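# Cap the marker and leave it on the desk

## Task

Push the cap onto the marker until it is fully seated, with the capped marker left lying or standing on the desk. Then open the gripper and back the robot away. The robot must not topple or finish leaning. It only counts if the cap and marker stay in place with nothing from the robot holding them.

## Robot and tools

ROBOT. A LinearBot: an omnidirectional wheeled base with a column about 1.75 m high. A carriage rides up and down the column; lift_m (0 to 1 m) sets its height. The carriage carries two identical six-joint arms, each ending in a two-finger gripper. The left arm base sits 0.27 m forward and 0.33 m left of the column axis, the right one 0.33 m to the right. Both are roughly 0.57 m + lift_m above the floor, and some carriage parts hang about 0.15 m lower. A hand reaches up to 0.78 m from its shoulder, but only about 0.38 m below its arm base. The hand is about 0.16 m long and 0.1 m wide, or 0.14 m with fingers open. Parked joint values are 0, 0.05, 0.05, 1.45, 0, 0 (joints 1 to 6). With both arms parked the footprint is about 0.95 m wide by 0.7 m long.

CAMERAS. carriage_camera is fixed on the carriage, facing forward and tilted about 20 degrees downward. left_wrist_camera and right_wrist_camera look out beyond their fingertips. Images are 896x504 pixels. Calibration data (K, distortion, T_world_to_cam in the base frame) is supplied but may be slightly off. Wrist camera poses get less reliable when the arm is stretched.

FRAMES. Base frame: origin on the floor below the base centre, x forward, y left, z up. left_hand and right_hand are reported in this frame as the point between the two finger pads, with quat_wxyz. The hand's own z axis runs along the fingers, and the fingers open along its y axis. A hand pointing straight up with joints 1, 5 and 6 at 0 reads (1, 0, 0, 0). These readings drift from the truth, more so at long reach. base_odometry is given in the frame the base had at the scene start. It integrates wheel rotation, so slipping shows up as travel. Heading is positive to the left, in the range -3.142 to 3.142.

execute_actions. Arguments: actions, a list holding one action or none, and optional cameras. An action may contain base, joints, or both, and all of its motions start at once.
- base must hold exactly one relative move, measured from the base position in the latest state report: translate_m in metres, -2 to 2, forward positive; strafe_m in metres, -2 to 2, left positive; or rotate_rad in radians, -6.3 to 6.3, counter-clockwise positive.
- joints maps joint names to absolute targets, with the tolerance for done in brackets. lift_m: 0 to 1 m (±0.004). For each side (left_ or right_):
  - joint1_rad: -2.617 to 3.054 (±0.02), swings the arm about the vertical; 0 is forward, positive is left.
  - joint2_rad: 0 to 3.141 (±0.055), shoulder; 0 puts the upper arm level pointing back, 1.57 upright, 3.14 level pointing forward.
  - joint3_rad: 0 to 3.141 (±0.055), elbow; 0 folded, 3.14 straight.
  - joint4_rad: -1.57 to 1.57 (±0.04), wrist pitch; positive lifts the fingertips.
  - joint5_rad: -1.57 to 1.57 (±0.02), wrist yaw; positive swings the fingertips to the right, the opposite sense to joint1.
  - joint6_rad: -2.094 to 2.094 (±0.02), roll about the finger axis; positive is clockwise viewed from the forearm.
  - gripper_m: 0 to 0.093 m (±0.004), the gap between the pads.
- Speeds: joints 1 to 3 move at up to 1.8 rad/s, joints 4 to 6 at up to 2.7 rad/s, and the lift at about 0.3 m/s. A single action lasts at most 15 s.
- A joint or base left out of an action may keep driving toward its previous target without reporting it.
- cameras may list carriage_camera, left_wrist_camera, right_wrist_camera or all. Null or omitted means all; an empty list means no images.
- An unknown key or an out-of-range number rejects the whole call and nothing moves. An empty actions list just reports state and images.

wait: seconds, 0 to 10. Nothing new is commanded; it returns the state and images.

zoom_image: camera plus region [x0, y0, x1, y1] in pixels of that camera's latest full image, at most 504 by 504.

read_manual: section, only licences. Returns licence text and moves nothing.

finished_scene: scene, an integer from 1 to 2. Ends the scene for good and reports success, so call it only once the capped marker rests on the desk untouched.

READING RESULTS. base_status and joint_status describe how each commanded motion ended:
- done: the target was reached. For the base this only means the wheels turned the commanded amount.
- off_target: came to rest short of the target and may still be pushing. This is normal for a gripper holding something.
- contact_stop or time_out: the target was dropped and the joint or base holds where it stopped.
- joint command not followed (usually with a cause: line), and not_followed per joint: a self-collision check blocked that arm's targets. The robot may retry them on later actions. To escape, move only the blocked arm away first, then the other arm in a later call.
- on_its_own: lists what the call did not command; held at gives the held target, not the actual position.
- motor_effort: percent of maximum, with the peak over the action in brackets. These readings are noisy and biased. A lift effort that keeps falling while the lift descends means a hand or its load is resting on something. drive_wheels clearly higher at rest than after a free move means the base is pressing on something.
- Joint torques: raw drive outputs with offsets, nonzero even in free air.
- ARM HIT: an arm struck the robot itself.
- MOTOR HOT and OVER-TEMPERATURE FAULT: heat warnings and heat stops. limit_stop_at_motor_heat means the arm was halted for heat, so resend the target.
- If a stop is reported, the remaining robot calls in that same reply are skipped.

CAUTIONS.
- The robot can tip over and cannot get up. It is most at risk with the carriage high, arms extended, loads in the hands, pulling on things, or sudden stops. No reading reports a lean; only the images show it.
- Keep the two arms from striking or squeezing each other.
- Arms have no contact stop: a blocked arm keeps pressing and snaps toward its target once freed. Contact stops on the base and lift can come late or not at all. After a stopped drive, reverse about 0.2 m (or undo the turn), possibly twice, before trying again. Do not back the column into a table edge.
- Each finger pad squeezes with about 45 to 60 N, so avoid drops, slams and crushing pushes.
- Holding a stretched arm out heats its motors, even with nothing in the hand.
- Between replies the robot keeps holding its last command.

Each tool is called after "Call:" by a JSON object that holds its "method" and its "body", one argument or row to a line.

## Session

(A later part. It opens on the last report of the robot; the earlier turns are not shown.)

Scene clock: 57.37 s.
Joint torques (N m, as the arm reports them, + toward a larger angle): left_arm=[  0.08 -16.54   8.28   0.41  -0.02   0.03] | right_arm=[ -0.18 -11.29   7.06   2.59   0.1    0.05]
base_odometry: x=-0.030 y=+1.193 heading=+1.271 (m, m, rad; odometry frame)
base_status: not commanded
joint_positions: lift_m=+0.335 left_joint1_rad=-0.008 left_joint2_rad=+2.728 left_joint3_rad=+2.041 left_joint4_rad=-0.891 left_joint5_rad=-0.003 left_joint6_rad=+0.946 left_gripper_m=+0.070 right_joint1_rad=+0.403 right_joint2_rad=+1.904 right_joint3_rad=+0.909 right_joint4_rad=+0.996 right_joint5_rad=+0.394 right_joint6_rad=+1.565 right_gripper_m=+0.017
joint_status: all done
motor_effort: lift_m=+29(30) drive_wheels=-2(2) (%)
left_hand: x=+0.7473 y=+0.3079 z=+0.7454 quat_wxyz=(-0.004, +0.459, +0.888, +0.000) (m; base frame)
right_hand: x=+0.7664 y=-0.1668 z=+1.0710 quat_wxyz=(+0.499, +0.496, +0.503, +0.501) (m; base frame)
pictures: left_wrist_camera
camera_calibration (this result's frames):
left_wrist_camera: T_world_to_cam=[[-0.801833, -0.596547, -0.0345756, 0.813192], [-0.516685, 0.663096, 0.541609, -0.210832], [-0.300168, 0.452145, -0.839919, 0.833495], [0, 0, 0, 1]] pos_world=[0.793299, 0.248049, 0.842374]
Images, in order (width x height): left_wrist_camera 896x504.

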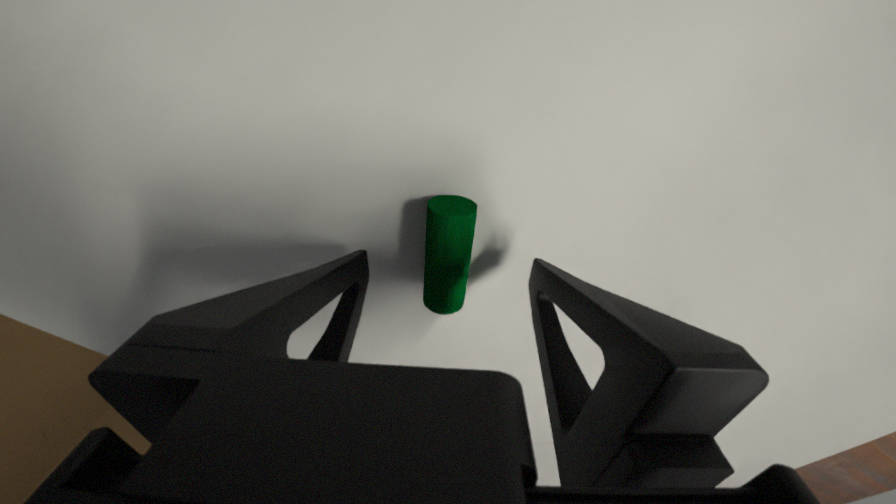

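Call:
{"method": "execute_actions", "body": {
  "actions": [
    {"joints":{"lift_m":0.32}}
  ],
  "cameras": ["left_wrist_camera"]
}}

Call:
{"method": "execute_actions", "body": {
  "actions": [
    {"joints":{"left_gripper_m":0}}
  ],
  "cameras": ["left_wrist_camera"]
}}

Scene clock: 59.40 s.
Joint torques (N m, as the arm reports them, + toward a larger angle): left_arm=[ -0.03 -16.59   8.27   0.46  -0.03   0.01] | right_arm=[ -0.24 -11.38   7.1    2.61   0.08   0.06]
base_odometry: x=-0.030 y=+1.193 heading=+1.271 (m, m, rad; odometry frame)
base_status: not commanded
joint_positions: lift_m=+0.320 left_joint1_rad=-0.008 left_joint2_rad=+2.725 left_joint3_rad=+2.041 left_joint4_rad=-0.892 left_joint5_rad=-0.002 left_joint6_rad=+0.946 left_gripper_m=+0.070 right_joint1_rad=+0.403 right_joint2_rad=+1.903 right_joint3_rad=+0.909 right_joint4_rad=+0.997 right_joint5_rad=+0.394 right_joint6_rad=+1.565 right_gripper_m=+0.017
joint_status: all done
motor_effort: lift_m=+29(30) drive_wheels=-2(2) (%)
left_hand: x=+0.7476 y=+0.3080 z=+0.7317 quat_wxyz=(-0.003, +0.459, +0.888, +0.000) (m; base frame)
right_hand: x=+0.7664 y=-0.1669 z=+1.0566 quat_wxyz=(+0.500, +0.496, +0.503, +0.502) (m; base frame)
pictures: left_wrist_camera
camera_calibration (this result's frames):
left_wrist_camera: T_world_to_cam=[[-0.80155, -0.596884, -0.0353316, 0.813498], [-0.517763, 0.663316, 0.540309, -0.201538], [-0.299065, 0.451378, -0.840725, 0.822046], [0, 0, 0, 1]] pos_world=[0.793556, 0.248194, 0.82875]
Images, in order (width x height): left_wrist_camera 896x504.

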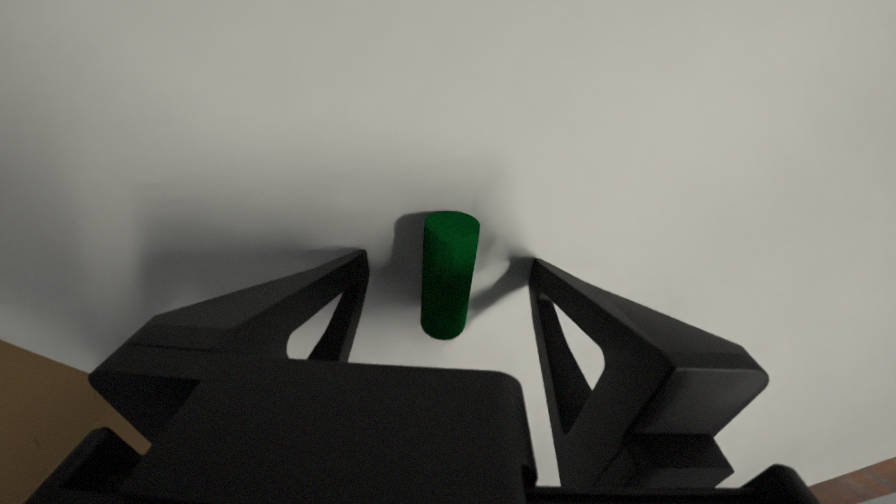

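Scene clock: 60.07 s.
Joint torques (N m, as the arm reports them, + toward a larger angle): left_arm=[  0.05 -16.3    8.22   0.48  -0.01   0.02] | right_arm=[ -0.25 -11.29   7.05   2.62   0.08   0.07]
base_odometry: x=-0.030 y=+1.193 heading=+1.271 (m, m, rad; odometry frame)
base_status: not commanded
joint_positions: lift_m=+0.320 left_joint1_rad=-0.008 left_joint2_rad=+2.725 left_joint3_rad=+2.041 left_joint4_rad=-0.892 left_joint5_rad=-0.002 left_joint6_rad=+0.946 left_gripper_m=+0.019 right_joint1_rad=+0.403 right_joint2_rad=+1.903 right_joint3_rad=+0.909 right_joint4_rad=+0.997 right_joint5_rad=+0.394 right_joint6_rad=+1.565 right_gripper_m=+0.017
joint_status: left_gripper_m off_target (ended at +0.019, target +0.000)
motor_effort: lift_m=+29(29) drive_wheels=-2(2) (%)
left_hand: x=+0.7476 y=+0.3080 z=+0.7317 quat_wxyz=(-0.003, +0.459, +0.888, +0.000) (m; base frame)
right_hand: x=+0.7664 y=-0.1669 z=+1.0566 quat_wxyz=(+0.500, +0.496, +0.503, +0.502) (m; base frame)
pictures: left_wrist_camera
camera_calibration (this result's frames):
left_wrist_camera: T_world_to_cam=[[-0.801777, -0.596578, -0.0353297, 0.813573], [-0.517509, 0.663515, 0.540308, -0.201789], [-0.298894, 0.45149, -0.840725, 0.821884], [0, 0, 0, 1]] pos_world=[0.793533, 0.248177, 0.82875]
Images, in order (width x height): left_wrist_camera 896x504.

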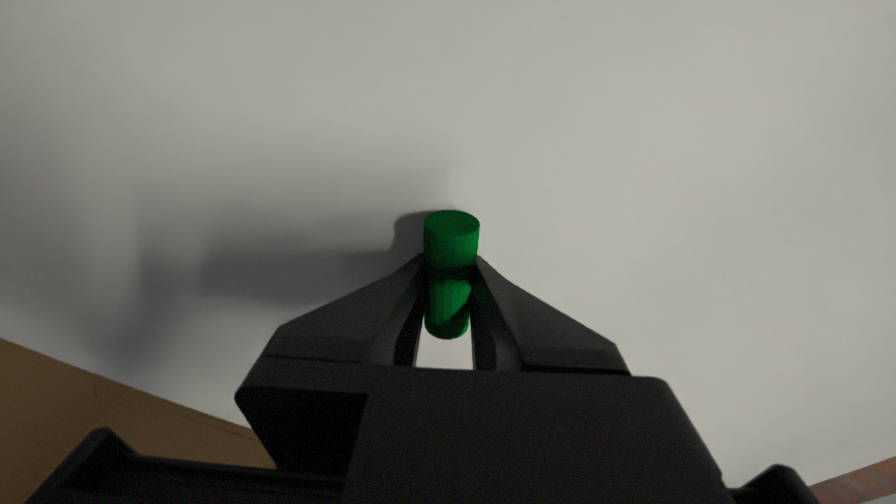

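Call:
{"method": "execute_actions", "body": {
  "actions": [
    {"joints":{"lift_m":0.36,"left_joint1_rad":-0.64,"left_joint2_rad":1.9,"left_joint3_rad":0.9,"left_joint4_rad":1.0,"left_joint5_rad":-0.64,"left_joint6_rad":-1.57}}
  ],
  "cameras": []
}}

Call:
{"method": "execute_actions", "body": {
  "actions": [
    {"joints":{"right_joint1_rad":0.64,"right_joint5_rad":0.64}}
  ]
}}

Call:
{"method": "zoom_image", "body": {
  "camera": "carriage_camera",
  "region": [370,220,520,300]
}}

Scene clock: 65.00 s.
Joint torques (N m, as the arm reports them, + toward a larger angle): left_arm=[  0.13 -11.3    6.99   2.37  -0.16   0.02] | right_arm=[ -0.21 -11.12   7.05   2.54   0.06   0.06]
base_odometry: x=-0.030 y=+1.193 heading=+1.271 (m, m, rad; odometry frame)
base_status: not commanded
joint_positions: lift_m=+0.360 left_joint1_rad=-0.649 left_joint2_rad=+1.909 left_joint3_rad=+0.909 left_joint4_rad=+0.995 left_joint5_rad=-0.634 left_joint6_rad=-1.566 left_gripper_m=+0.019 right_joint1_rad=+0.403 right_joint2_rad=+1.902 right_joint3_rad=+0.909 right_joint4_rad=+1.004 right_joint5_rad=+0.395 right_joint6_rad=+1.565 right_gripper_m=+0.017
joint_status: all done
motor_effort: lift_m=+33(40) drive_wheels=-2(1) (%)
left_hand: x=+0.7219 y=+0.0886 z=+1.0932 quat_wxyz=(+0.497, -0.495, +0.506, -0.501) (m; base frame)
right_hand: x=+0.7662 y=-0.1671 z=+1.0989 quat_wxyz=(+0.501, +0.495, +0.500, +0.504) (m; base frame)
pictures: none
No camera images: the call's "cameras" was empty. Leave "cameras" out to get every camera's image.

Scene clock: 65.87 s.
Joint torques (N m, as the arm reports them, + toward a larger angle): left_arm=[  0.17 -11.25   7.     2.35  -0.13   0.02] | right_arm=[ -0.65 -11.02   6.98   2.41   0.11   0.07]
base_odometry: x=-0.030 y=+1.193 heading=+1.271 (m, m, rad; odometry frame)
base_status: not commanded
joint_positions: lift_m=+0.360 left_joint1_rad=-0.649 left_joint2_rad=+1.909 left_joint3_rad=+0.909 left_joint4_rad=+0.995 left_joint5_rad=-0.634 left_joint6_rad=-1.566 left_gripper_m=+0.019 right_joint1_rad=+0.648 right_joint2_rad=+1.902 right_joint3_rad=+0.909 right_joint4_rad=+1.004 right_joint5_rad=+0.630 right_joint6_rad=+1.565 right_gripper_m=+0.017
joint_status: all done
motor_effort: lift_m=+33(33) drive_wheels=+1(2) (%)
left_hand: x=+0.7219 y=+0.0886 z=+1.0932 quat_wxyz=(+0.497, -0.495, +0.506, -0.501) (m; base frame)
right_hand: x=+0.7216 y=-0.0884 z=+1.0986 quat_wxyz=(+0.497, +0.493, +0.502, +0.507) (m; base frame)
pictures: carriage_camera, left_wrist_camera, right_wrist_camera
camera_calibration (this result's frames):
carriage_camera: T_world_to_cam=[[0.0198054, -0.999667, 0.0165363, -0.0259534], [-0.358609, -0.0225418, -0.933216, 1.30208], [0.933278, 0.0125526, -0.358936, 0.298707], [0, 0, 0, 1]] pos_world=[0.188675, -0.000343101, 1.32277]
left_wrist_camera: T_world_to_cam=[[0.0416958, 0.0151162, 0.999016, -1.11906], [-0.548484, -0.835406, 0.0355326, 0.44217], [0.835121, -0.549426, -0.0265419, -0.402888], [0, 0, 0, 1]] pos_world=[0.625643, 0.16495, 1.09156]
right_wrist_camera: T_world_to_cam=[[-0.0240289, 0.00426381, -0.999702, 1.1119], [-0.624082, 0.781144, 0.0183321, 0.501337], [0.780989, 0.624337, -0.0161091, -0.364222], [0, 0, 0, 1]] pos_world=[0.624047, -0.168959, 1.09651]
Images, in order (width x height): carriage_camera 896x504, left_wrist_camera 896x504, right_wrist_camera 896x504.

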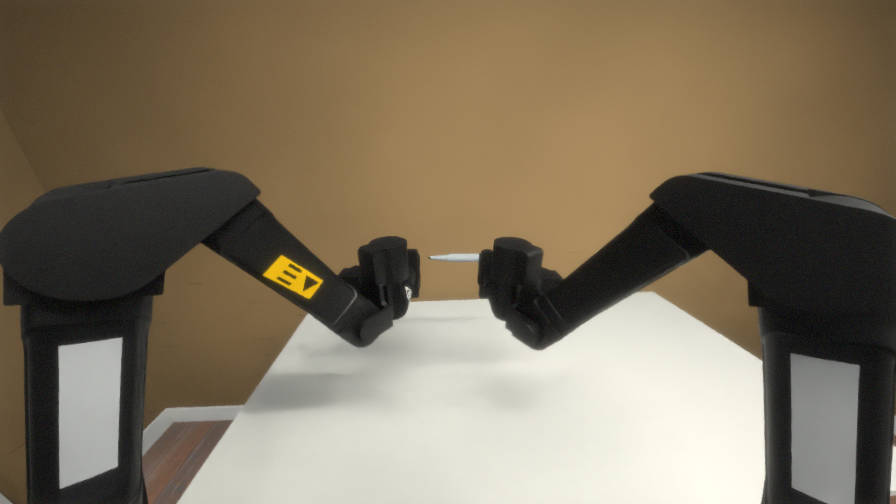

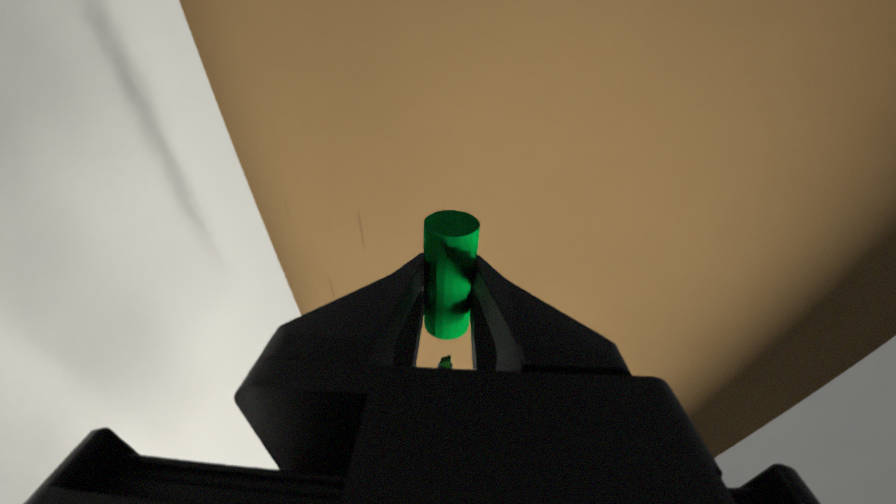

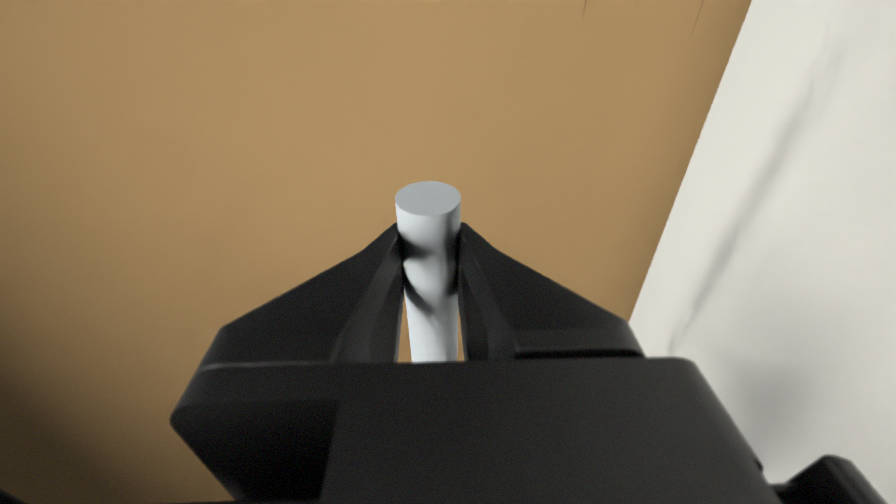

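Region (370, 220, 520, 300) of carriage_camera's 896x504 image, scaled by 3.360, with more detail than that image has; it fills the top 269 rows of this view, and the rest is white.

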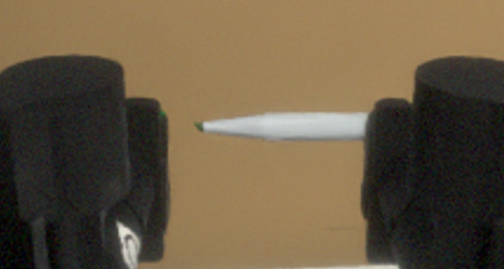

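Call:
{"method": "execute_actions", "body": {
  "actions": [
    {"joints":{"right_joint1_rad":0.71,"right_joint5_rad":0.73,"left_joint1_rad":-0.71,"left_joint5_rad":-0.72}}
  ],
  "cameras": ["carriage_camera","left_wrist_camera"]
}}

Call:
{"method": "zoom_image", "body": {
  "camera": "carriage_camera",
  "region": [370,220,520,300]
}}

Scene clock: 68.70 s.
Joint torques (N m, as the arm reports them, + toward a larger angle): left_arm=[ -0.32 -11.48   6.99   2.3   -0.16   0.03] | right_arm=[ -0.13 -10.9    6.96   2.36   0.12   0.07]
base_odometry: x=-0.030 y=+1.193 heading=+1.271 (m, m, rad; odometry frame)
base_status: not commanded
joint_positions: lift_m=+0.360 left_joint1_rad=-0.711 left_joint2_rad=+1.909 left_joint3_rad=+0.909 left_joint4_rad=+0.995 left_joint5_rad=-0.714 left_joint6_rad=-1.566 left_gripper_m=+0.019 right_joint1_rad=+0.713 right_joint2_rad=+1.902 right_joint3_rad=+0.909 right_joint4_rad=+1.004 right_joint5_rad=+0.720 right_joint6_rad=+1.565 right_gripper_m=+0.017
joint_status: all done
motor_effort: lift_m=+33(33) drive_wheels=-1(1) (%)
left_hand: x=+0.7077 y=+0.0741 z=+1.0933 quat_wxyz=(+0.502, -0.500, +0.502, -0.496) (m; base frame)
right_hand: x=+0.7068 y=-0.0747 z=+1.0985 quat_wxyz=(+0.504, +0.500, +0.495, +0.501) (m; base frame)
pictures: carriage_camera, left_wrist_camera
camera_calibration (this result's frames):
carriage_camera: T_world_to_cam=[[0.0198054, -0.999667, 0.0165363, -0.0259534], [-0.358609, -0.0225418, -0.933216, 1.30208], [0.933278, 0.0125526, -0.358936, 0.298707], [0, 0, 0, 1]] pos_world=[0.188675, -0.000343101, 1.32277]
left_wrist_camera: T_world_to_cam=[[0.0411955, 0.0155808, 0.99903, -1.11798], [-0.533427, -0.845114, 0.0351765, 0.41267], [0.844842, -0.534359, -0.0265037, -0.407036], [0, 0, 0, 1]] pos_world=[0.610066, 0.148669, 1.0916]
Images, in order (width x height): carriage_camera 896x504, left_wrist_camera 896x504.

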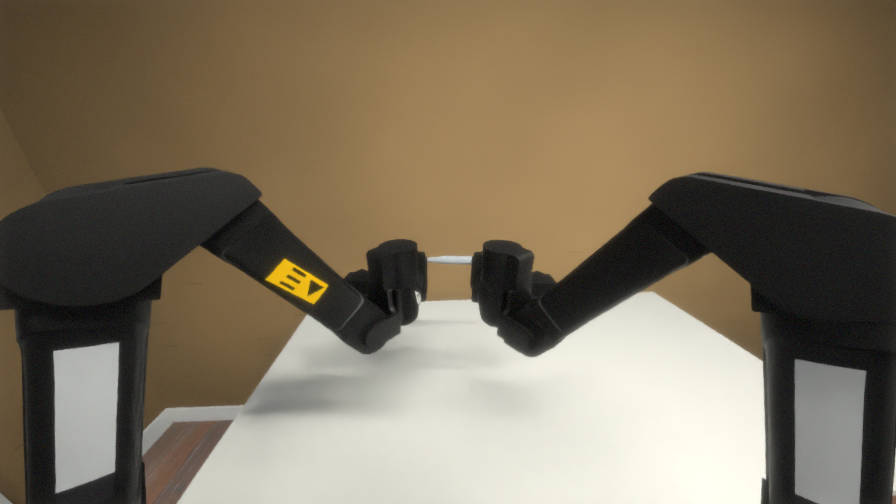

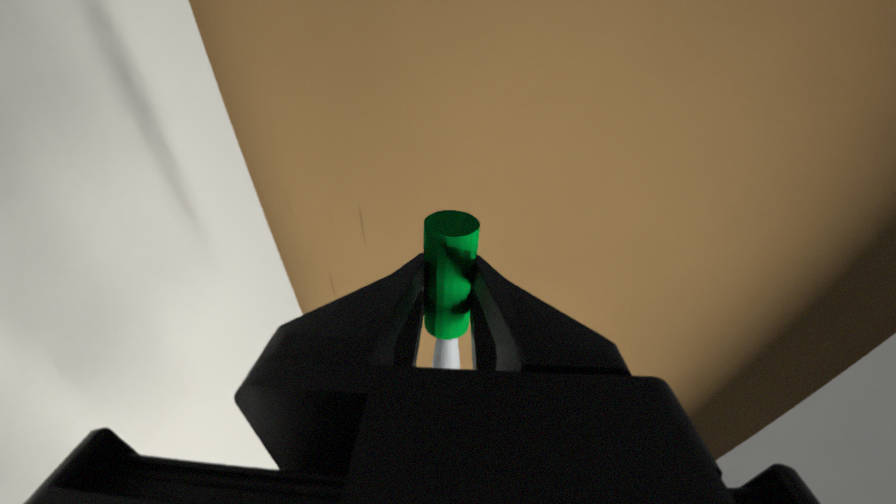

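Region (370, 220, 520, 300) of carriage_camera's 896x504 image, scaled by 3.360, with more detail than that image has; it fills the top 269 rows of this view, and the rest is white.

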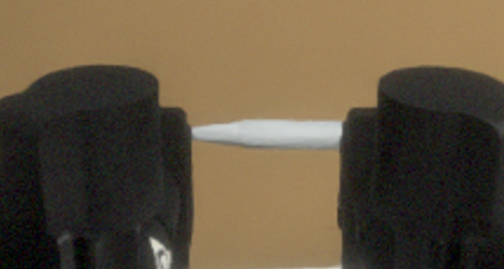

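Call:
{"method": "execute_actions", "body": {
  "actions": [
    {"joints":{"right_joint1_rad":0.77,"right_joint5_rad":0.78,"left_joint1_rad":-0.77,"left_joint5_rad":-0.78}}
  ],
  "cameras": ["left_wrist_camera"]
}}

Call:
{"method": "zoom_image", "body": {
  "camera": "left_wrist_camera",
  "region": [370,200,530,380]
}}

Scene clock: 71.13 s.
Joint torques (N m, as the arm reports them, + toward a larger angle): left_arm=[ -0.26 -11.24   6.89   2.24  -0.14   0.03] | right_arm=[  0.02 -10.91   6.86   2.32   0.09   0.07]
base_odometry: x=-0.030 y=+1.193 heading=+1.271 (m, m, rad; odometry frame)
base_status: not commanded
joint_positions: lift_m=+0.360 left_joint1_rad=-0.771 left_joint2_rad=+1.909 left_joint3_rad=+0.909 left_joint4_rad=+0.996 left_joint5_rad=-0.774 left_joint6_rad=-1.566 left_gripper_m=+0.019 right_joint1_rad=+0.771 right_joint2_rad=+1.902 right_joint3_rad=+0.909 right_joint4_rad=+1.004 right_joint5_rad=+0.774 right_joint6_rad=+1.565 right_gripper_m=+0.017
joint_status: all done
motor_effort: lift_m=+33(33) drive_wheels=+1(1) (%)
left_hand: x=+0.6930 y=+0.0580 z=+1.0935 quat_wxyz=(+0.502, -0.500, +0.501, -0.497) (m; base frame)
right_hand: x=+0.6926 y=-0.0584 z=+1.0984 quat_wxyz=(+0.502, +0.499, +0.497, +0.502) (m; base frame)
pictures: left_wrist_camera
camera_calibration (this result's frames):
left_wrist_camera: T_world_to_cam=[[0.0401875, 0.016194, 0.999061, -1.11676], [-0.53314, -0.845296, 0.0351473, 0.391091], [0.845072, -0.534052, -0.0253367, -0.404611], [0, 0, 0, 1]] pos_world=[0.595312, 0.132589, 1.09171]
Images, in order (width x height): left_wrist_camera 896x504.

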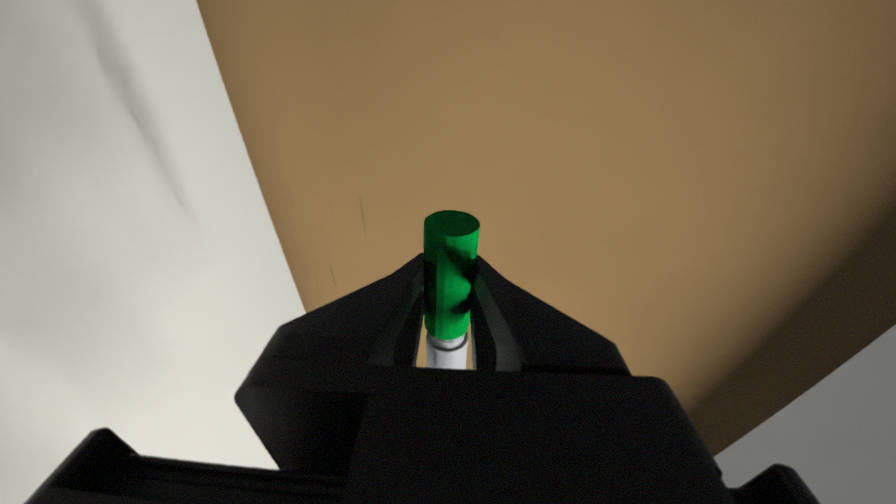

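Region (370, 200, 530, 380) of left_wrist_camera's 896x504 image, scaled by 2.800, with more detail than that image has.

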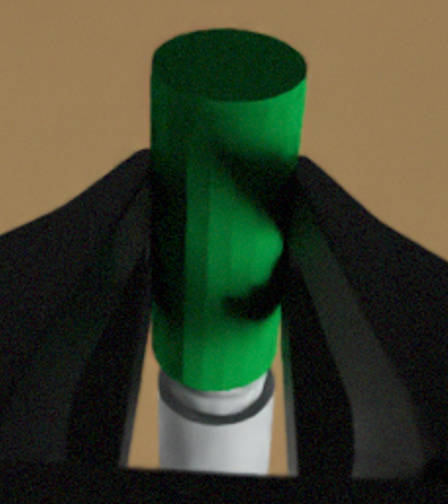

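In. Now press, preloading the wrists.

Call:
{"method": "execute_actions", "body": {
  "actions": [
    {"joints":{"right_joint1_rad":0.82,"right_joint5_rad":0.7,"left_joint1_rad":-0.82,"left_joint5_rad":-0.7}}
  ],
  "cameras": ["left_wrist_camera"]
}}

Scene clock: 72.57 s.
Joint torques (N m, as the arm reports them, + toward a larger angle): left_arm=[ -2.74 -11.24   7.02   2.24   0.6    0.03] | right_arm=[  3.44 -10.94   6.96   2.32  -0.8    0.07]
base_odometry: x=-0.030 y=+1.193 heading=+1.271 (m, m, rad; odometry frame)
base_status: not commanded
joint_positions: lift_m=+0.360 left_joint1_rad=-0.782 left_joint2_rad=+1.909 left_joint3_rad=+0.908 left_joint4_rad=+0.999 left_joint5_rad=-0.771 left_joint6_rad=-1.568 left_gripper_m=+0.019 right_joint1_rad=+0.779 right_joint2_rad=+1.902 right_joint3_rad=+0.909 right_joint4_rad=+1.003 right_joint5_rad=+0.773 right_joint6_rad=+1.565 right_gripper_m=+0.017
joint_status: left_joint1_rad off_target (ended at -0.782, target -0.820); left_joint5_rad off_target (ended at -0.771, target -0.700); right_joint1_rad off_target (ended at +0.779, target +0.820); right_joint5_rad off_target (ended at +0.773, target +0.700)
motor_effort: lift_m=+33(33) drive_wheels=-1(1) (%)
left_hand: x=+0.6899 y=+0.0527 z=+1.0937 quat_wxyz=(+0.498, -0.496, +0.504, -0.501) (m; base frame)
right_hand: x=+0.6905 y=-0.0545 z=+1.0984 quat_wxyz=(+0.500, +0.497, +0.499, +0.504) (m; base frame)
pictures: left_wrist_camera
camera_calibration (this result's frames):
left_wrist_camera: T_world_to_cam=[[0.0390901, 0.0184845, 0.999065, -1.11608], [-0.545383, -0.837377, 0.036832, 0.391129], [0.837275, -0.546313, -0.0226521, -0.401767], [0, 0, 0, 1]] pos_world=[0.593332, 0.128663, 1.09153]
Images, in order (width x height): left_wrist_camera 896x504.

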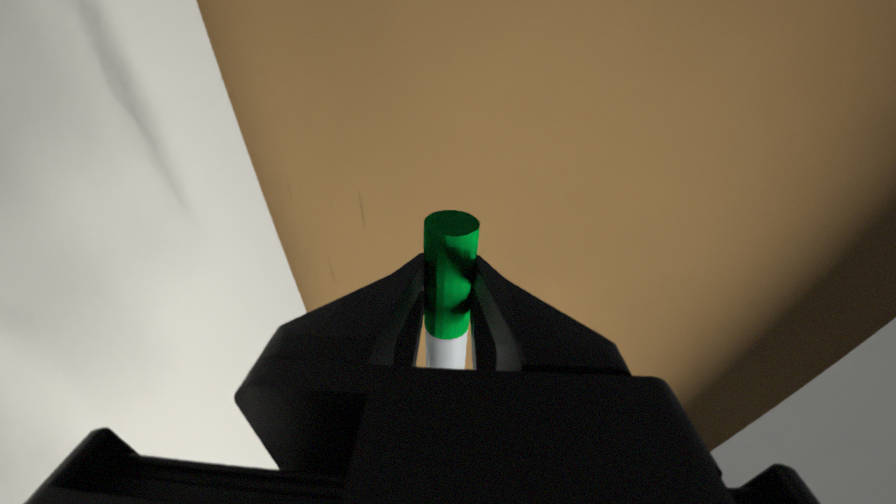

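Call:
{"method": "execute_actions", "body": {
  "actions": [
    {"joints":{"right_joint1_rad":0.86,"right_joint5_rad":0.57,"left_joint1_rad":-0.86,"left_joint5_rad":-0.57}}
  ],
  "cameras": []
}}

Call:
{"method": "execute_actions", "body": {
  "actions": [
    {"joints":{"right_joint1_rad":0.9,"right_joint5_rad":0.44,"left_joint1_rad":-0.9,"left_joint5_rad":-0.44}}
  ]
}}

Scene clock: 78.07 s.
Joint torques (N m, as the arm reports them, + toward a larger angle): left_arm=[ -4.94 -10.86   8.18   2.2    1.89   0.06] | right_arm=[  6.01 -10.87   7.6    2.33  -2.23   0.03]
base_odometry: x=-0.030 y=+1.193 heading=+1.271 (m, m, rad; odometry frame)
base_status: not commanded
joint_positions: lift_m=+0.360 left_joint1_rad=-0.789 left_joint2_rad=+1.905 left_joint3_rad=+0.896 left_joint4_rad=+1.000 left_joint5_rad=-0.771 left_joint6_rad=-1.570 left_gripper_m=+0.019 right_joint1_rad=+0.787 right_joint2_rad=+1.902 right_joint3_rad=+0.900 right_joint4_rad=+1.003 right_joint5_rad=+0.772 right_joint6_rad=+1.568 right_gripper_m=+0.017
joint_status: left_joint1_rad off_target (ended at -0.789, target -0.860); left_joint5_rad off_target (ended at -0.771, target -0.570); right_joint1_rad off_target (ended at +0.787, target +0.860); right_joint5_rad off_target (ended at +0.772, target +0.570)
motor_effort: lift_m=+33(33) drive_wheels=-1(1) (%)
left_hand: x=+0.6864 y=+0.0515 z=+1.0907 quat_wxyz=(+0.496, -0.495, +0.508, -0.501) (m; base frame)
right_hand: x=+0.6871 y=-0.0520 z=+1.0947 quat_wxyz=(+0.497, +0.495, +0.504, +0.504) (m; base frame)
pictures: none
No camera images: the call's "cameras" was empty. Leave "cameras" out to get every camera's image.

Scene clock: 78.87 s.
Joint torques (N m, as the arm reports them, + toward a larger angle): left_arm=[ -0.55 -10.64   7.8    2.18   0.07   0.06] | right_arm=[  0.97 -10.76   7.54   2.35  -0.46   0.03]
base_odometry: x=-0.030 y=+1.192 heading=+1.271 (m, m, rad; odometry frame)
base_status: not commanded
joint_positions: lift_m=+0.360 left_joint1_rad=-0.788 left_joint2_rad=+1.905 left_joint3_rad=+0.896 left_joint4_rad=+1.001 left_joint5_rad=-0.761 left_joint6_rad=-1.570 left_gripper_m=+0.019 right_joint1_rad=+0.776 right_joint2_rad=+1.902 right_joint3_rad=+0.899 right_joint4_rad=+1.003 right_joint5_rad=+0.813 right_joint6_rad=+1.567 right_gripper_m=+0.017
joint_status: left_joint1_rad not_followed (moved +0.001 of -0.111); left_joint5_rad not_followed (moved +0.010 of +0.331); right_joint1_rad not_followed (moved -0.012 of +0.113); right_joint5_rad not_followed (moved +0.041 of -0.332)
motor_effort: lift_m=+33(32) drive_wheels=-1(10) (%)
left_hand: x=+0.6866 y=+0.0500 z=+1.0911 quat_wxyz=(+0.493, -0.493, +0.510, -0.504) (m; base frame)
right_hand: x=+0.6900 y=-0.0641 z=+1.0944 quat_wxyz=(+0.510, +0.508, +0.491, +0.490) (m; base frame)
pictures: carriage_camera, left_wrist_camera, right_wrist_camera
joint command not followed: on one or more control steps a check withheld the commanded joint targets of the left arm, and it was not sent them on those steps. On the call's last step the targets were still withheld.
cause: the commanded joint targets would bring a part of the robot too close to another arm (this arm's wrist (the part past joint 5) and the other arm's wrist (the part past joint 5)); next, command targets that bring no part of the robot closer to that arm.
joint command not followed: on one or more control steps a check withheld the commanded joint targets of the right arm, and it was not sent them on those steps. On the call's last step the targets were still withheld.
cause: the commanded joint targets would bring a part of the robot too close to another arm (this arm's wrist (the part past joint 5) and the other arm's wrist (the part past joint 5)); next, command targets that bring no part of the robot closer to that arm.
camera_calibration (this result's frames):
carriage_camera: T_world_to_cam=[[0.0198054, -0.999667, 0.0165363, -0.0259534], [-0.358609, -0.0225418, -0.933216, 1.30208], [0.933278, 0.0125526, -0.358936, 0.298707], [0, 0, 0, 1]] pos_world=[0.188675, -0.000343101, 1.32277]
left_wrist_camera: T_world_to_cam=[[0.0440188, 0.0151622, 0.998916, -1.11637], [-0.558868, -0.828422, 0.0372017, 0.395569], [0.828087, -0.5599, -0.0279925, -0.387707], [0, 0, 0, 1]] pos_world=[0.591268, 0.127547, 1.08959]
right_wrist_camera: T_world_to_cam=[[-0.0329103, 0.00178816, -0.999457, 1.11255], [-0.579463, 0.81474, 0.0205383, 0.431662], [0.814334, 0.579824, -0.0257772, -0.370092], [0, 0, 0, 1]] pos_world=[0.588124, -0.139094, 1.09354]
Images, in order (width x height): carriage_camera 896x504, left_wrist_camera 896x504, right_wrist_camera 896x504.

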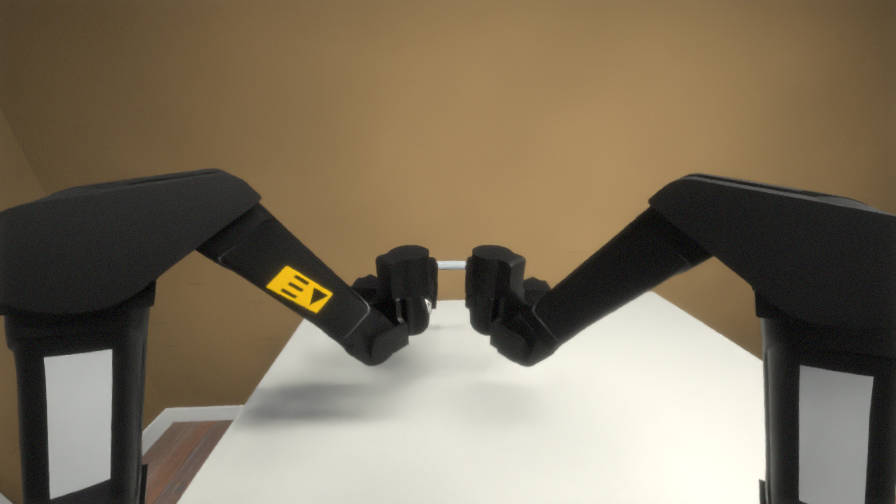

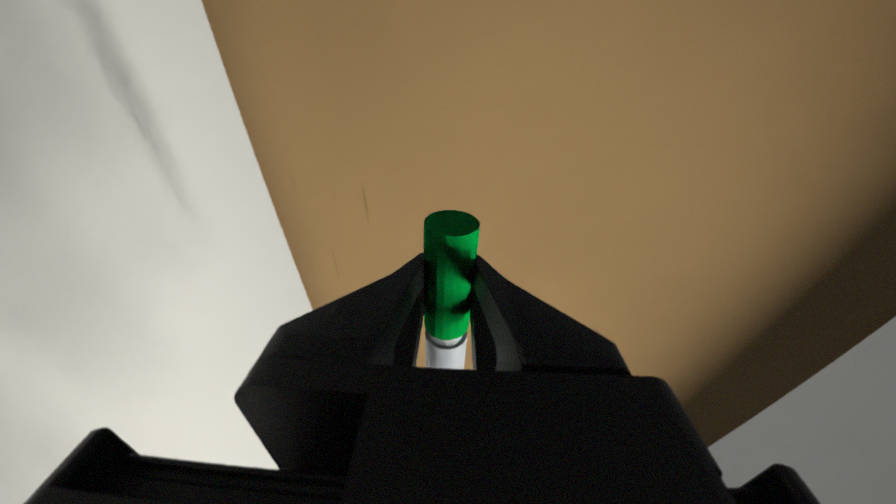

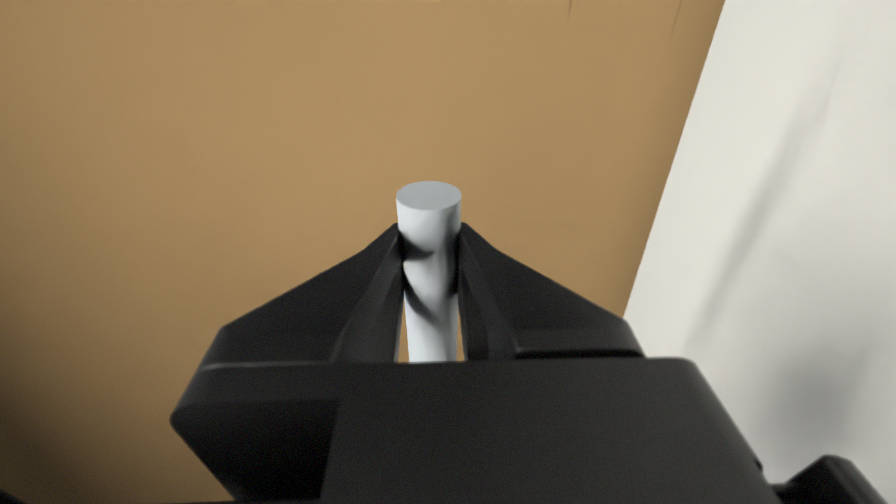

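Call:
{"method": "execute_actions", "body": {
  "actions": [
    {"joints":{"right_joint1_rad":0.78,"right_joint5_rad":0.77,"left_joint1_rad":-0.785,"left_joint5_rad":-0.775}}
  ],
  "cameras": []
}}

Call:
{"method": "execute_actions", "body": {
  "actions": [
    {"joints":{"left_gripper_m":0.06}}
  ],
  "cameras": []
}}

Call:
{"method": "execute_actions", "body": {
  "actions": [
    {"joints":{"left_joint1_rad":0,"left_joint5_rad":0}}
  ],
  "cameras": []
}}

Call:
{"method": "execute_actions", "body": {
  "actions": [
    {"joints":{"left_joint1_rad":-0.03,"left_joint2_rad":2.125,"left_joint3_rad":1.238,"left_joint4_rad":0.884,"left_joint5_rad":1.54,"left_joint6_rad":0}}
  ],
  "cameras": ["carriage_camera","left_wrist_camera"]
}}

Scene clock: 86.77 s.
Joint torques (N m, as the arm reports them, + toward a larger angle): left_arm=[ -0.29 -10.93   8.09   2.23  -0.22   0.06] | right_arm=[  0.85 -10.84   7.62   2.35  -0.08   0.05]
base_odometry: x=-0.030 y=+1.192 heading=+1.271 (m, m, rad; odometry frame)
base_status: not commanded
joint_positions: lift_m=+0.360 left_joint1_rad=-0.789 left_joint2_rad=+1.905 left_joint3_rad=+0.896 left_joint4_rad=+1.001 left_joint5_rad=-0.760 left_joint6_rad=-1.570 left_gripper_m=+0.019 right_joint1_rad=+0.770 right_joint2_rad=+1.902 right_joint3_rad=+0.899 right_joint4_rad=+1.003 right_joint5_rad=+0.778 right_joint6_rad=+1.567 right_gripper_m=+0.017
joint_status: all done
motor_effort: lift_m=+33(32) drive_wheels=+1(1) (%)
left_hand: x=+0.6865 y=+0.0497 z=+1.0911 quat_wxyz=(+0.493, -0.493, +0.510, -0.504) (m; base frame)
right_hand: x=+0.6916 y=-0.0606 z=+1.0944 quat_wxyz=(+0.503, +0.501, +0.499, +0.497) (m; base frame)
pictures: none
joint command not followed: on one or more control steps a check withheld the commanded joint targets of the left arm, and it was not sent them on those steps.
cause: the commanded joint targets would bring a part of the robot too close to another arm (this arm's wrist (the part past joint 5) and the other arm's wrist (the part past joint 5)); next, command targets that bring no part of the robot closer to that arm.
joint command not followed: on one or more control steps a check withheld the commanded joint targets of the right arm, and it was not sent them on those steps.
cause: the commanded joint targets would bring a part of the robot too close to another arm (this arm's wrist (the part past joint 5) and the other arm's wrist (the part past joint 5)); next, command targets that bring no part of the robot closer to that arm.
No camera images: the call's "cameras" was empty. Leave "cameras" out to get every camera's image.

Scene clock: 87.40 s.
Joint torques (N m, as the arm reports them, + toward a larger angle): left_arm=[ -0.25 -10.93   8.16   2.21  -0.16   0.05] | right_arm=[  0.88 -10.87   7.61   2.33  -0.07   0.05]
base_odometry: x=-0.030 y=+1.192 heading=+1.271 (m, m, rad; odometry frame)
base_status: not commanded
joint_positions: lift_m=+0.360 left_joint1_rad=-0.789 left_joint2_rad=+1.905 left_joint3_rad=+0.896 left_joint4_rad=+1.001 left_joint5_rad=-0.767 left_joint6_rad=-1.570 left_gripper_m=+0.060 right_joint1_rad=+0.770 right_joint2_rad=+1.902 right_joint3_rad=+0.899 right_joint4_rad=+1.003 right_joint5_rad=+0.777 right_joint6_rad=+1.567 right_gripper_m=+0.017
joint_status: all done
motor_effort: lift_m=+33(33) drive_wheels=+1(1) (%)
left_hand: x=+0.6865 y=+0.0510 z=+1.0911 quat_wxyz=(+0.495, -0.494, +0.508, -0.502) (m; base frame)
right_hand: x=+0.6916 y=-0.0605 z=+1.0944 quat_wxyz=(+0.503, +0.501, +0.499, +0.497) (m; base frame)
pictures: none
No camera images: the call's "cameras" was empty. Leave "cameras" out to get every camera's image.

Scene clock: 88.70 s.
Joint torques (N m, as the arm reports them, + toward a larger angle): left_arm=[ -0.45 -11.11   8.51   2.54  -0.06   0.05] | right_arm=[  0.88 -10.88   7.62   2.33  -0.07   0.05]
base_odometry: x=-0.030 y=+1.192 heading=+1.271 (m, m, rad; odometry frame)
base_status: not commanded
joint_positions: lift_m=+0.360 left_joint1_rad=+0.001 left_joint2_rad=+1.905 left_joint3_rad=+0.896 left_joint4_rad=+1.001 left_joint5_rad=-0.008 left_joint6_rad=-1.570 left_gripper_m=+0.060 right_joint1_rad=+0.770 right_joint2_rad=+1.902 right_joint3_rad=+0.899 right_joint4_rad=+1.003 right_joint5_rad=+0.777 right_joint6_rad=+1.567 right_gripper_m=+0.017
joint_status: all done
motor_effort: lift_m=+33(33) drive_wheels=+1(1) (%)
left_hand: x=+0.7934 y=+0.3133 z=+1.0907 quat_wxyz=(+0.501, -0.504, +0.500, -0.495) (m; base frame)
right_hand: x=+0.6916 y=-0.0605 z=+1.0944 quat_wxyz=(+0.503, +0.501, +0.499, +0.497) (m; base frame)
pictures: none
No camera images: the call's "cameras" was empty. Leave "cameras" out to get every camera's image.

Scene clock: 90.43 s.
Joint torques (N m, as the arm reports them, + toward a larger angle): left_arm=[ -0.7  -12.78   8.23   1.67  -0.04   0.01] | right_arm=[  0.88 -10.91   7.65   2.33  -0.07   0.04]
base_odometry: x=-0.030 y=+1.192 heading=+1.271 (m, m, rad; odometry frame)
base_status: not commanded
joint_positions: lift_m=+0.360 left_joint1_rad=-0.024 left_joint2_rad=+2.127 left_joint3_rad=+1.234 left_joint4_rad=+0.890 left_joint5_rad=+1.535 left_joint6_rad=-0.004 left_gripper_m=+0.060 right_joint1_rad=+0.770 right_joint2_rad=+1.902 right_joint3_rad=+0.899 right_joint4_rad=+1.003 right_joint5_rad=+0.777 right_joint6_rad=+1.567 right_gripper_m=+0.017
joint_status: all done
motor_effort: lift_m=+33(33) drive_wheels=+1(1) (%)
left_hand: x=+0.6953 y=+0.1292 z=+1.0896 quat_wxyz=(+0.501, +0.495, +0.505, -0.499) (m; base frame)
right_hand: x=+0.6916 y=-0.0605 z=+1.0944 quat_wxyz=(+0.503, +0.501, +0.499, +0.497) (m; base frame)
pictures: carriage_camera, left_wrist_camera
camera_calibration (this result's frames):
carriage_camera: T_world_to_cam=[[0.0198054, -0.999667, 0.0165363, -0.0259534], [-0.358609, -0.0225418, -0.933216, 1.30208], [0.933278, 0.0125526, -0.358936, 0.298707], [0, 0, 0, 1]] pos_world=[0.188675, -0.000343101, 1.32277]
left_wrist_camera: T_world_to_cam=[[-0.998314, -0.049944, 0.0295872, 0.672843], [-0.0517769, 0.535632, -0.842862, 0.896223], [0.0262481, -0.842973, -0.537315, 0.79844], [0, 0, 0, 1]] pos_world=[0.697154, 0.226622, 1.1645]
Images, in order (width x height): carriage_camera 896x504, left_wrist_camera 896x504.

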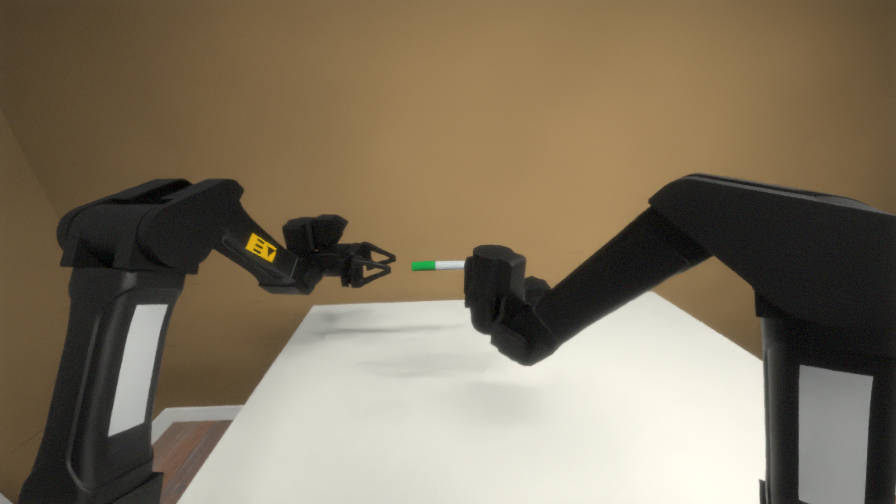

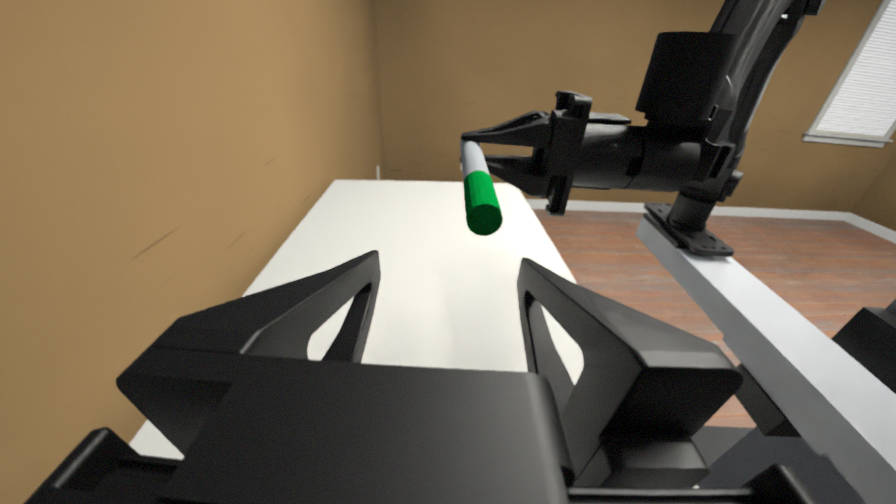

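Call:
{"method": "execute_actions", "body": {
  "actions": [
    {"joints":{"left_joint1_rad":-0.195,"left_joint5_rad":1.39}}
  ],
  "cameras": ["left_wrist_camera"]
}}

Call:
{"method": "execute_actions", "body": {
  "actions": [
    {"joints":{"left_gripper_m":0}}
  ],
  "cameras": ["left_wrist_camera","carriage_camera"]
}}

Scene clock: 93.03 s.
Joint torques (N m, as the arm reports them, + toward a larger angle): left_arm=[  0.05 -12.92   8.32   1.78  -0.16   0.01] | right_arm=[  0.97 -10.89   7.64   2.33  -0.07   0.04]
base_odometry: x=-0.030 y=+1.192 heading=+1.271 (m, m, rad; odometry frame)
base_status: not commanded
joint_positions: lift_m=+0.360 left_joint1_rad=-0.203 left_joint2_rad=+2.127 left_joint3_rad=+1.234 left_joint4_rad=+0.890 left_joint5_rad=+1.396 left_joint6_rad=-0.004 left_gripper_m=+0.060 right_joint1_rad=+0.770 right_joint2_rad=+1.902 right_joint3_rad=+0.899 right_joint4_rad=+1.003 right_joint5_rad=+0.777 right_joint6_rad=+1.567 right_gripper_m=+0.017
joint_status: all done
motor_effort: lift_m=+32(32) drive_wheels=-2(1) (%)
left_hand: x=+0.6796 y=+0.0522 z=+1.0896 quat_wxyz=(+0.491, +0.505, +0.495, -0.508) (m; base frame)
right_hand: x=+0.6916 y=-0.0605 z=+1.0944 quat_wxyz=(+0.503, +0.501, +0.499, +0.497) (m; base frame)
pictures: left_wrist_camera
camera_calibration (this result's frames):
left_wrist_camera: T_world_to_cam=[[-0.999515, -0.00993867, 0.0295289, 0.652181], [-0.0302403, 0.537618, -0.842646, 0.92159], [-0.00750047, -0.84313, -0.537658, 0.757271], [0, 0, 0, 1]] pos_world=[0.685414, 0.149497, 1.16447]
Images, in order (width x height): left_wrist_camera 896x504.

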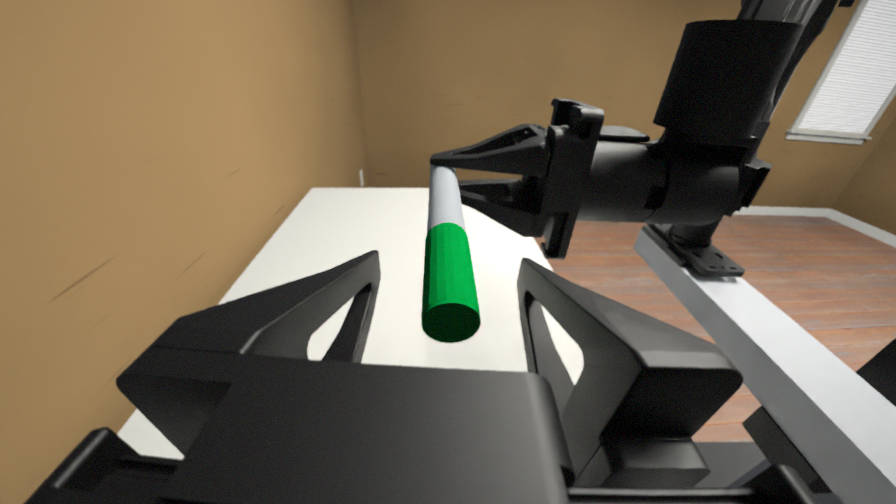

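Scene clock: 93.67 s.
Joint torques (N m, as the arm reports them, + toward a larger angle): left_arm=[  0.06 -12.92   8.38   1.78  -0.12   0.02] | right_arm=[  0.83 -10.89   7.63   2.32  -0.05   0.04]
base_odometry: x=-0.030 y=+1.192 heading=+1.271 (m, m, rad; odometry frame)
base_status: not commanded
joint_positions: lift_m=+0.360 left_joint1_rad=-0.203 left_joint2_rad=+2.127 left_joint3_rad=+1.234 left_joint4_rad=+0.890 left_joint5_rad=+1.394 left_joint6_rad=-0.004 left_gripper_m=+0.019 right_joint1_rad=+0.770 right_joint2_rad=+1.902 right_joint3_rad=+0.899 right_joint4_rad=+1.003 right_joint5_rad=+0.776 right_joint6_rad=+1.567 right_gripper_m=+0.017
joint_status: left_gripper_m off_target (ended at +0.019, target +0.000)
motor_effort: lift_m=+33(33) drive_wheels=-2(2) (%)
left_hand: x=+0.6800 y=+0.0522 z=+1.0896 quat_wxyz=(+0.492, +0.505, +0.495, -0.508) (m; base frame)
right_hand: x=+0.6915 y=-0.0602 z=+1.0944 quat_wxyz=(+0.502, +0.501, +0.499, +0.498) (m; base frame)
pictures: carriage_camera, left_wrist_camera
camera_calibration (this result's frames):
carriage_camera: T_world_to_cam=[[0.0198054, -0.999667, 0.0165363, -0.0259534], [-0.358609, -0.0225418, -0.933216, 1.30208], [0.933278, 0.0125526, -0.358936, 0.298707], [0, 0, 0, 1]] pos_world=[0.188675, -0.000343101, 1.32277]
left_wrist_camera: T_world_to_cam=[[-0.999494, -0.0118453, 0.0295277, 0.652596], [-0.0312647, 0.537564, -0.842643, 0.9223], [-0.00589169, -0.84314, -0.537662, 0.756178], [0, 0, 0, 1]] pos_world=[0.685556, 0.149498, 1.16447]
Images, in order (width x height): carriage_camera 896x504, left_wrist_camera 896x504.

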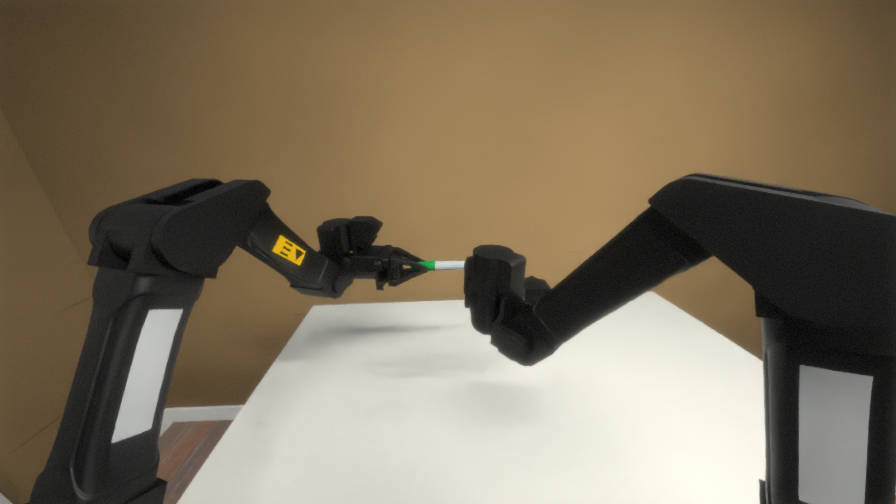

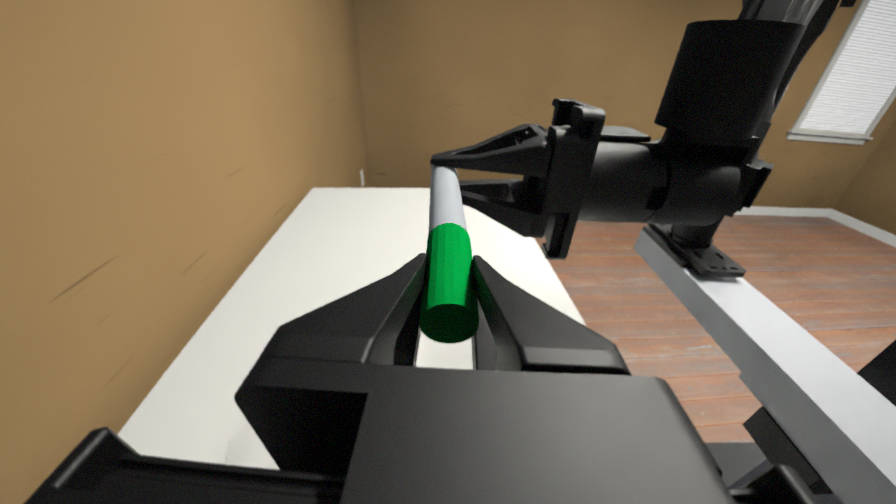

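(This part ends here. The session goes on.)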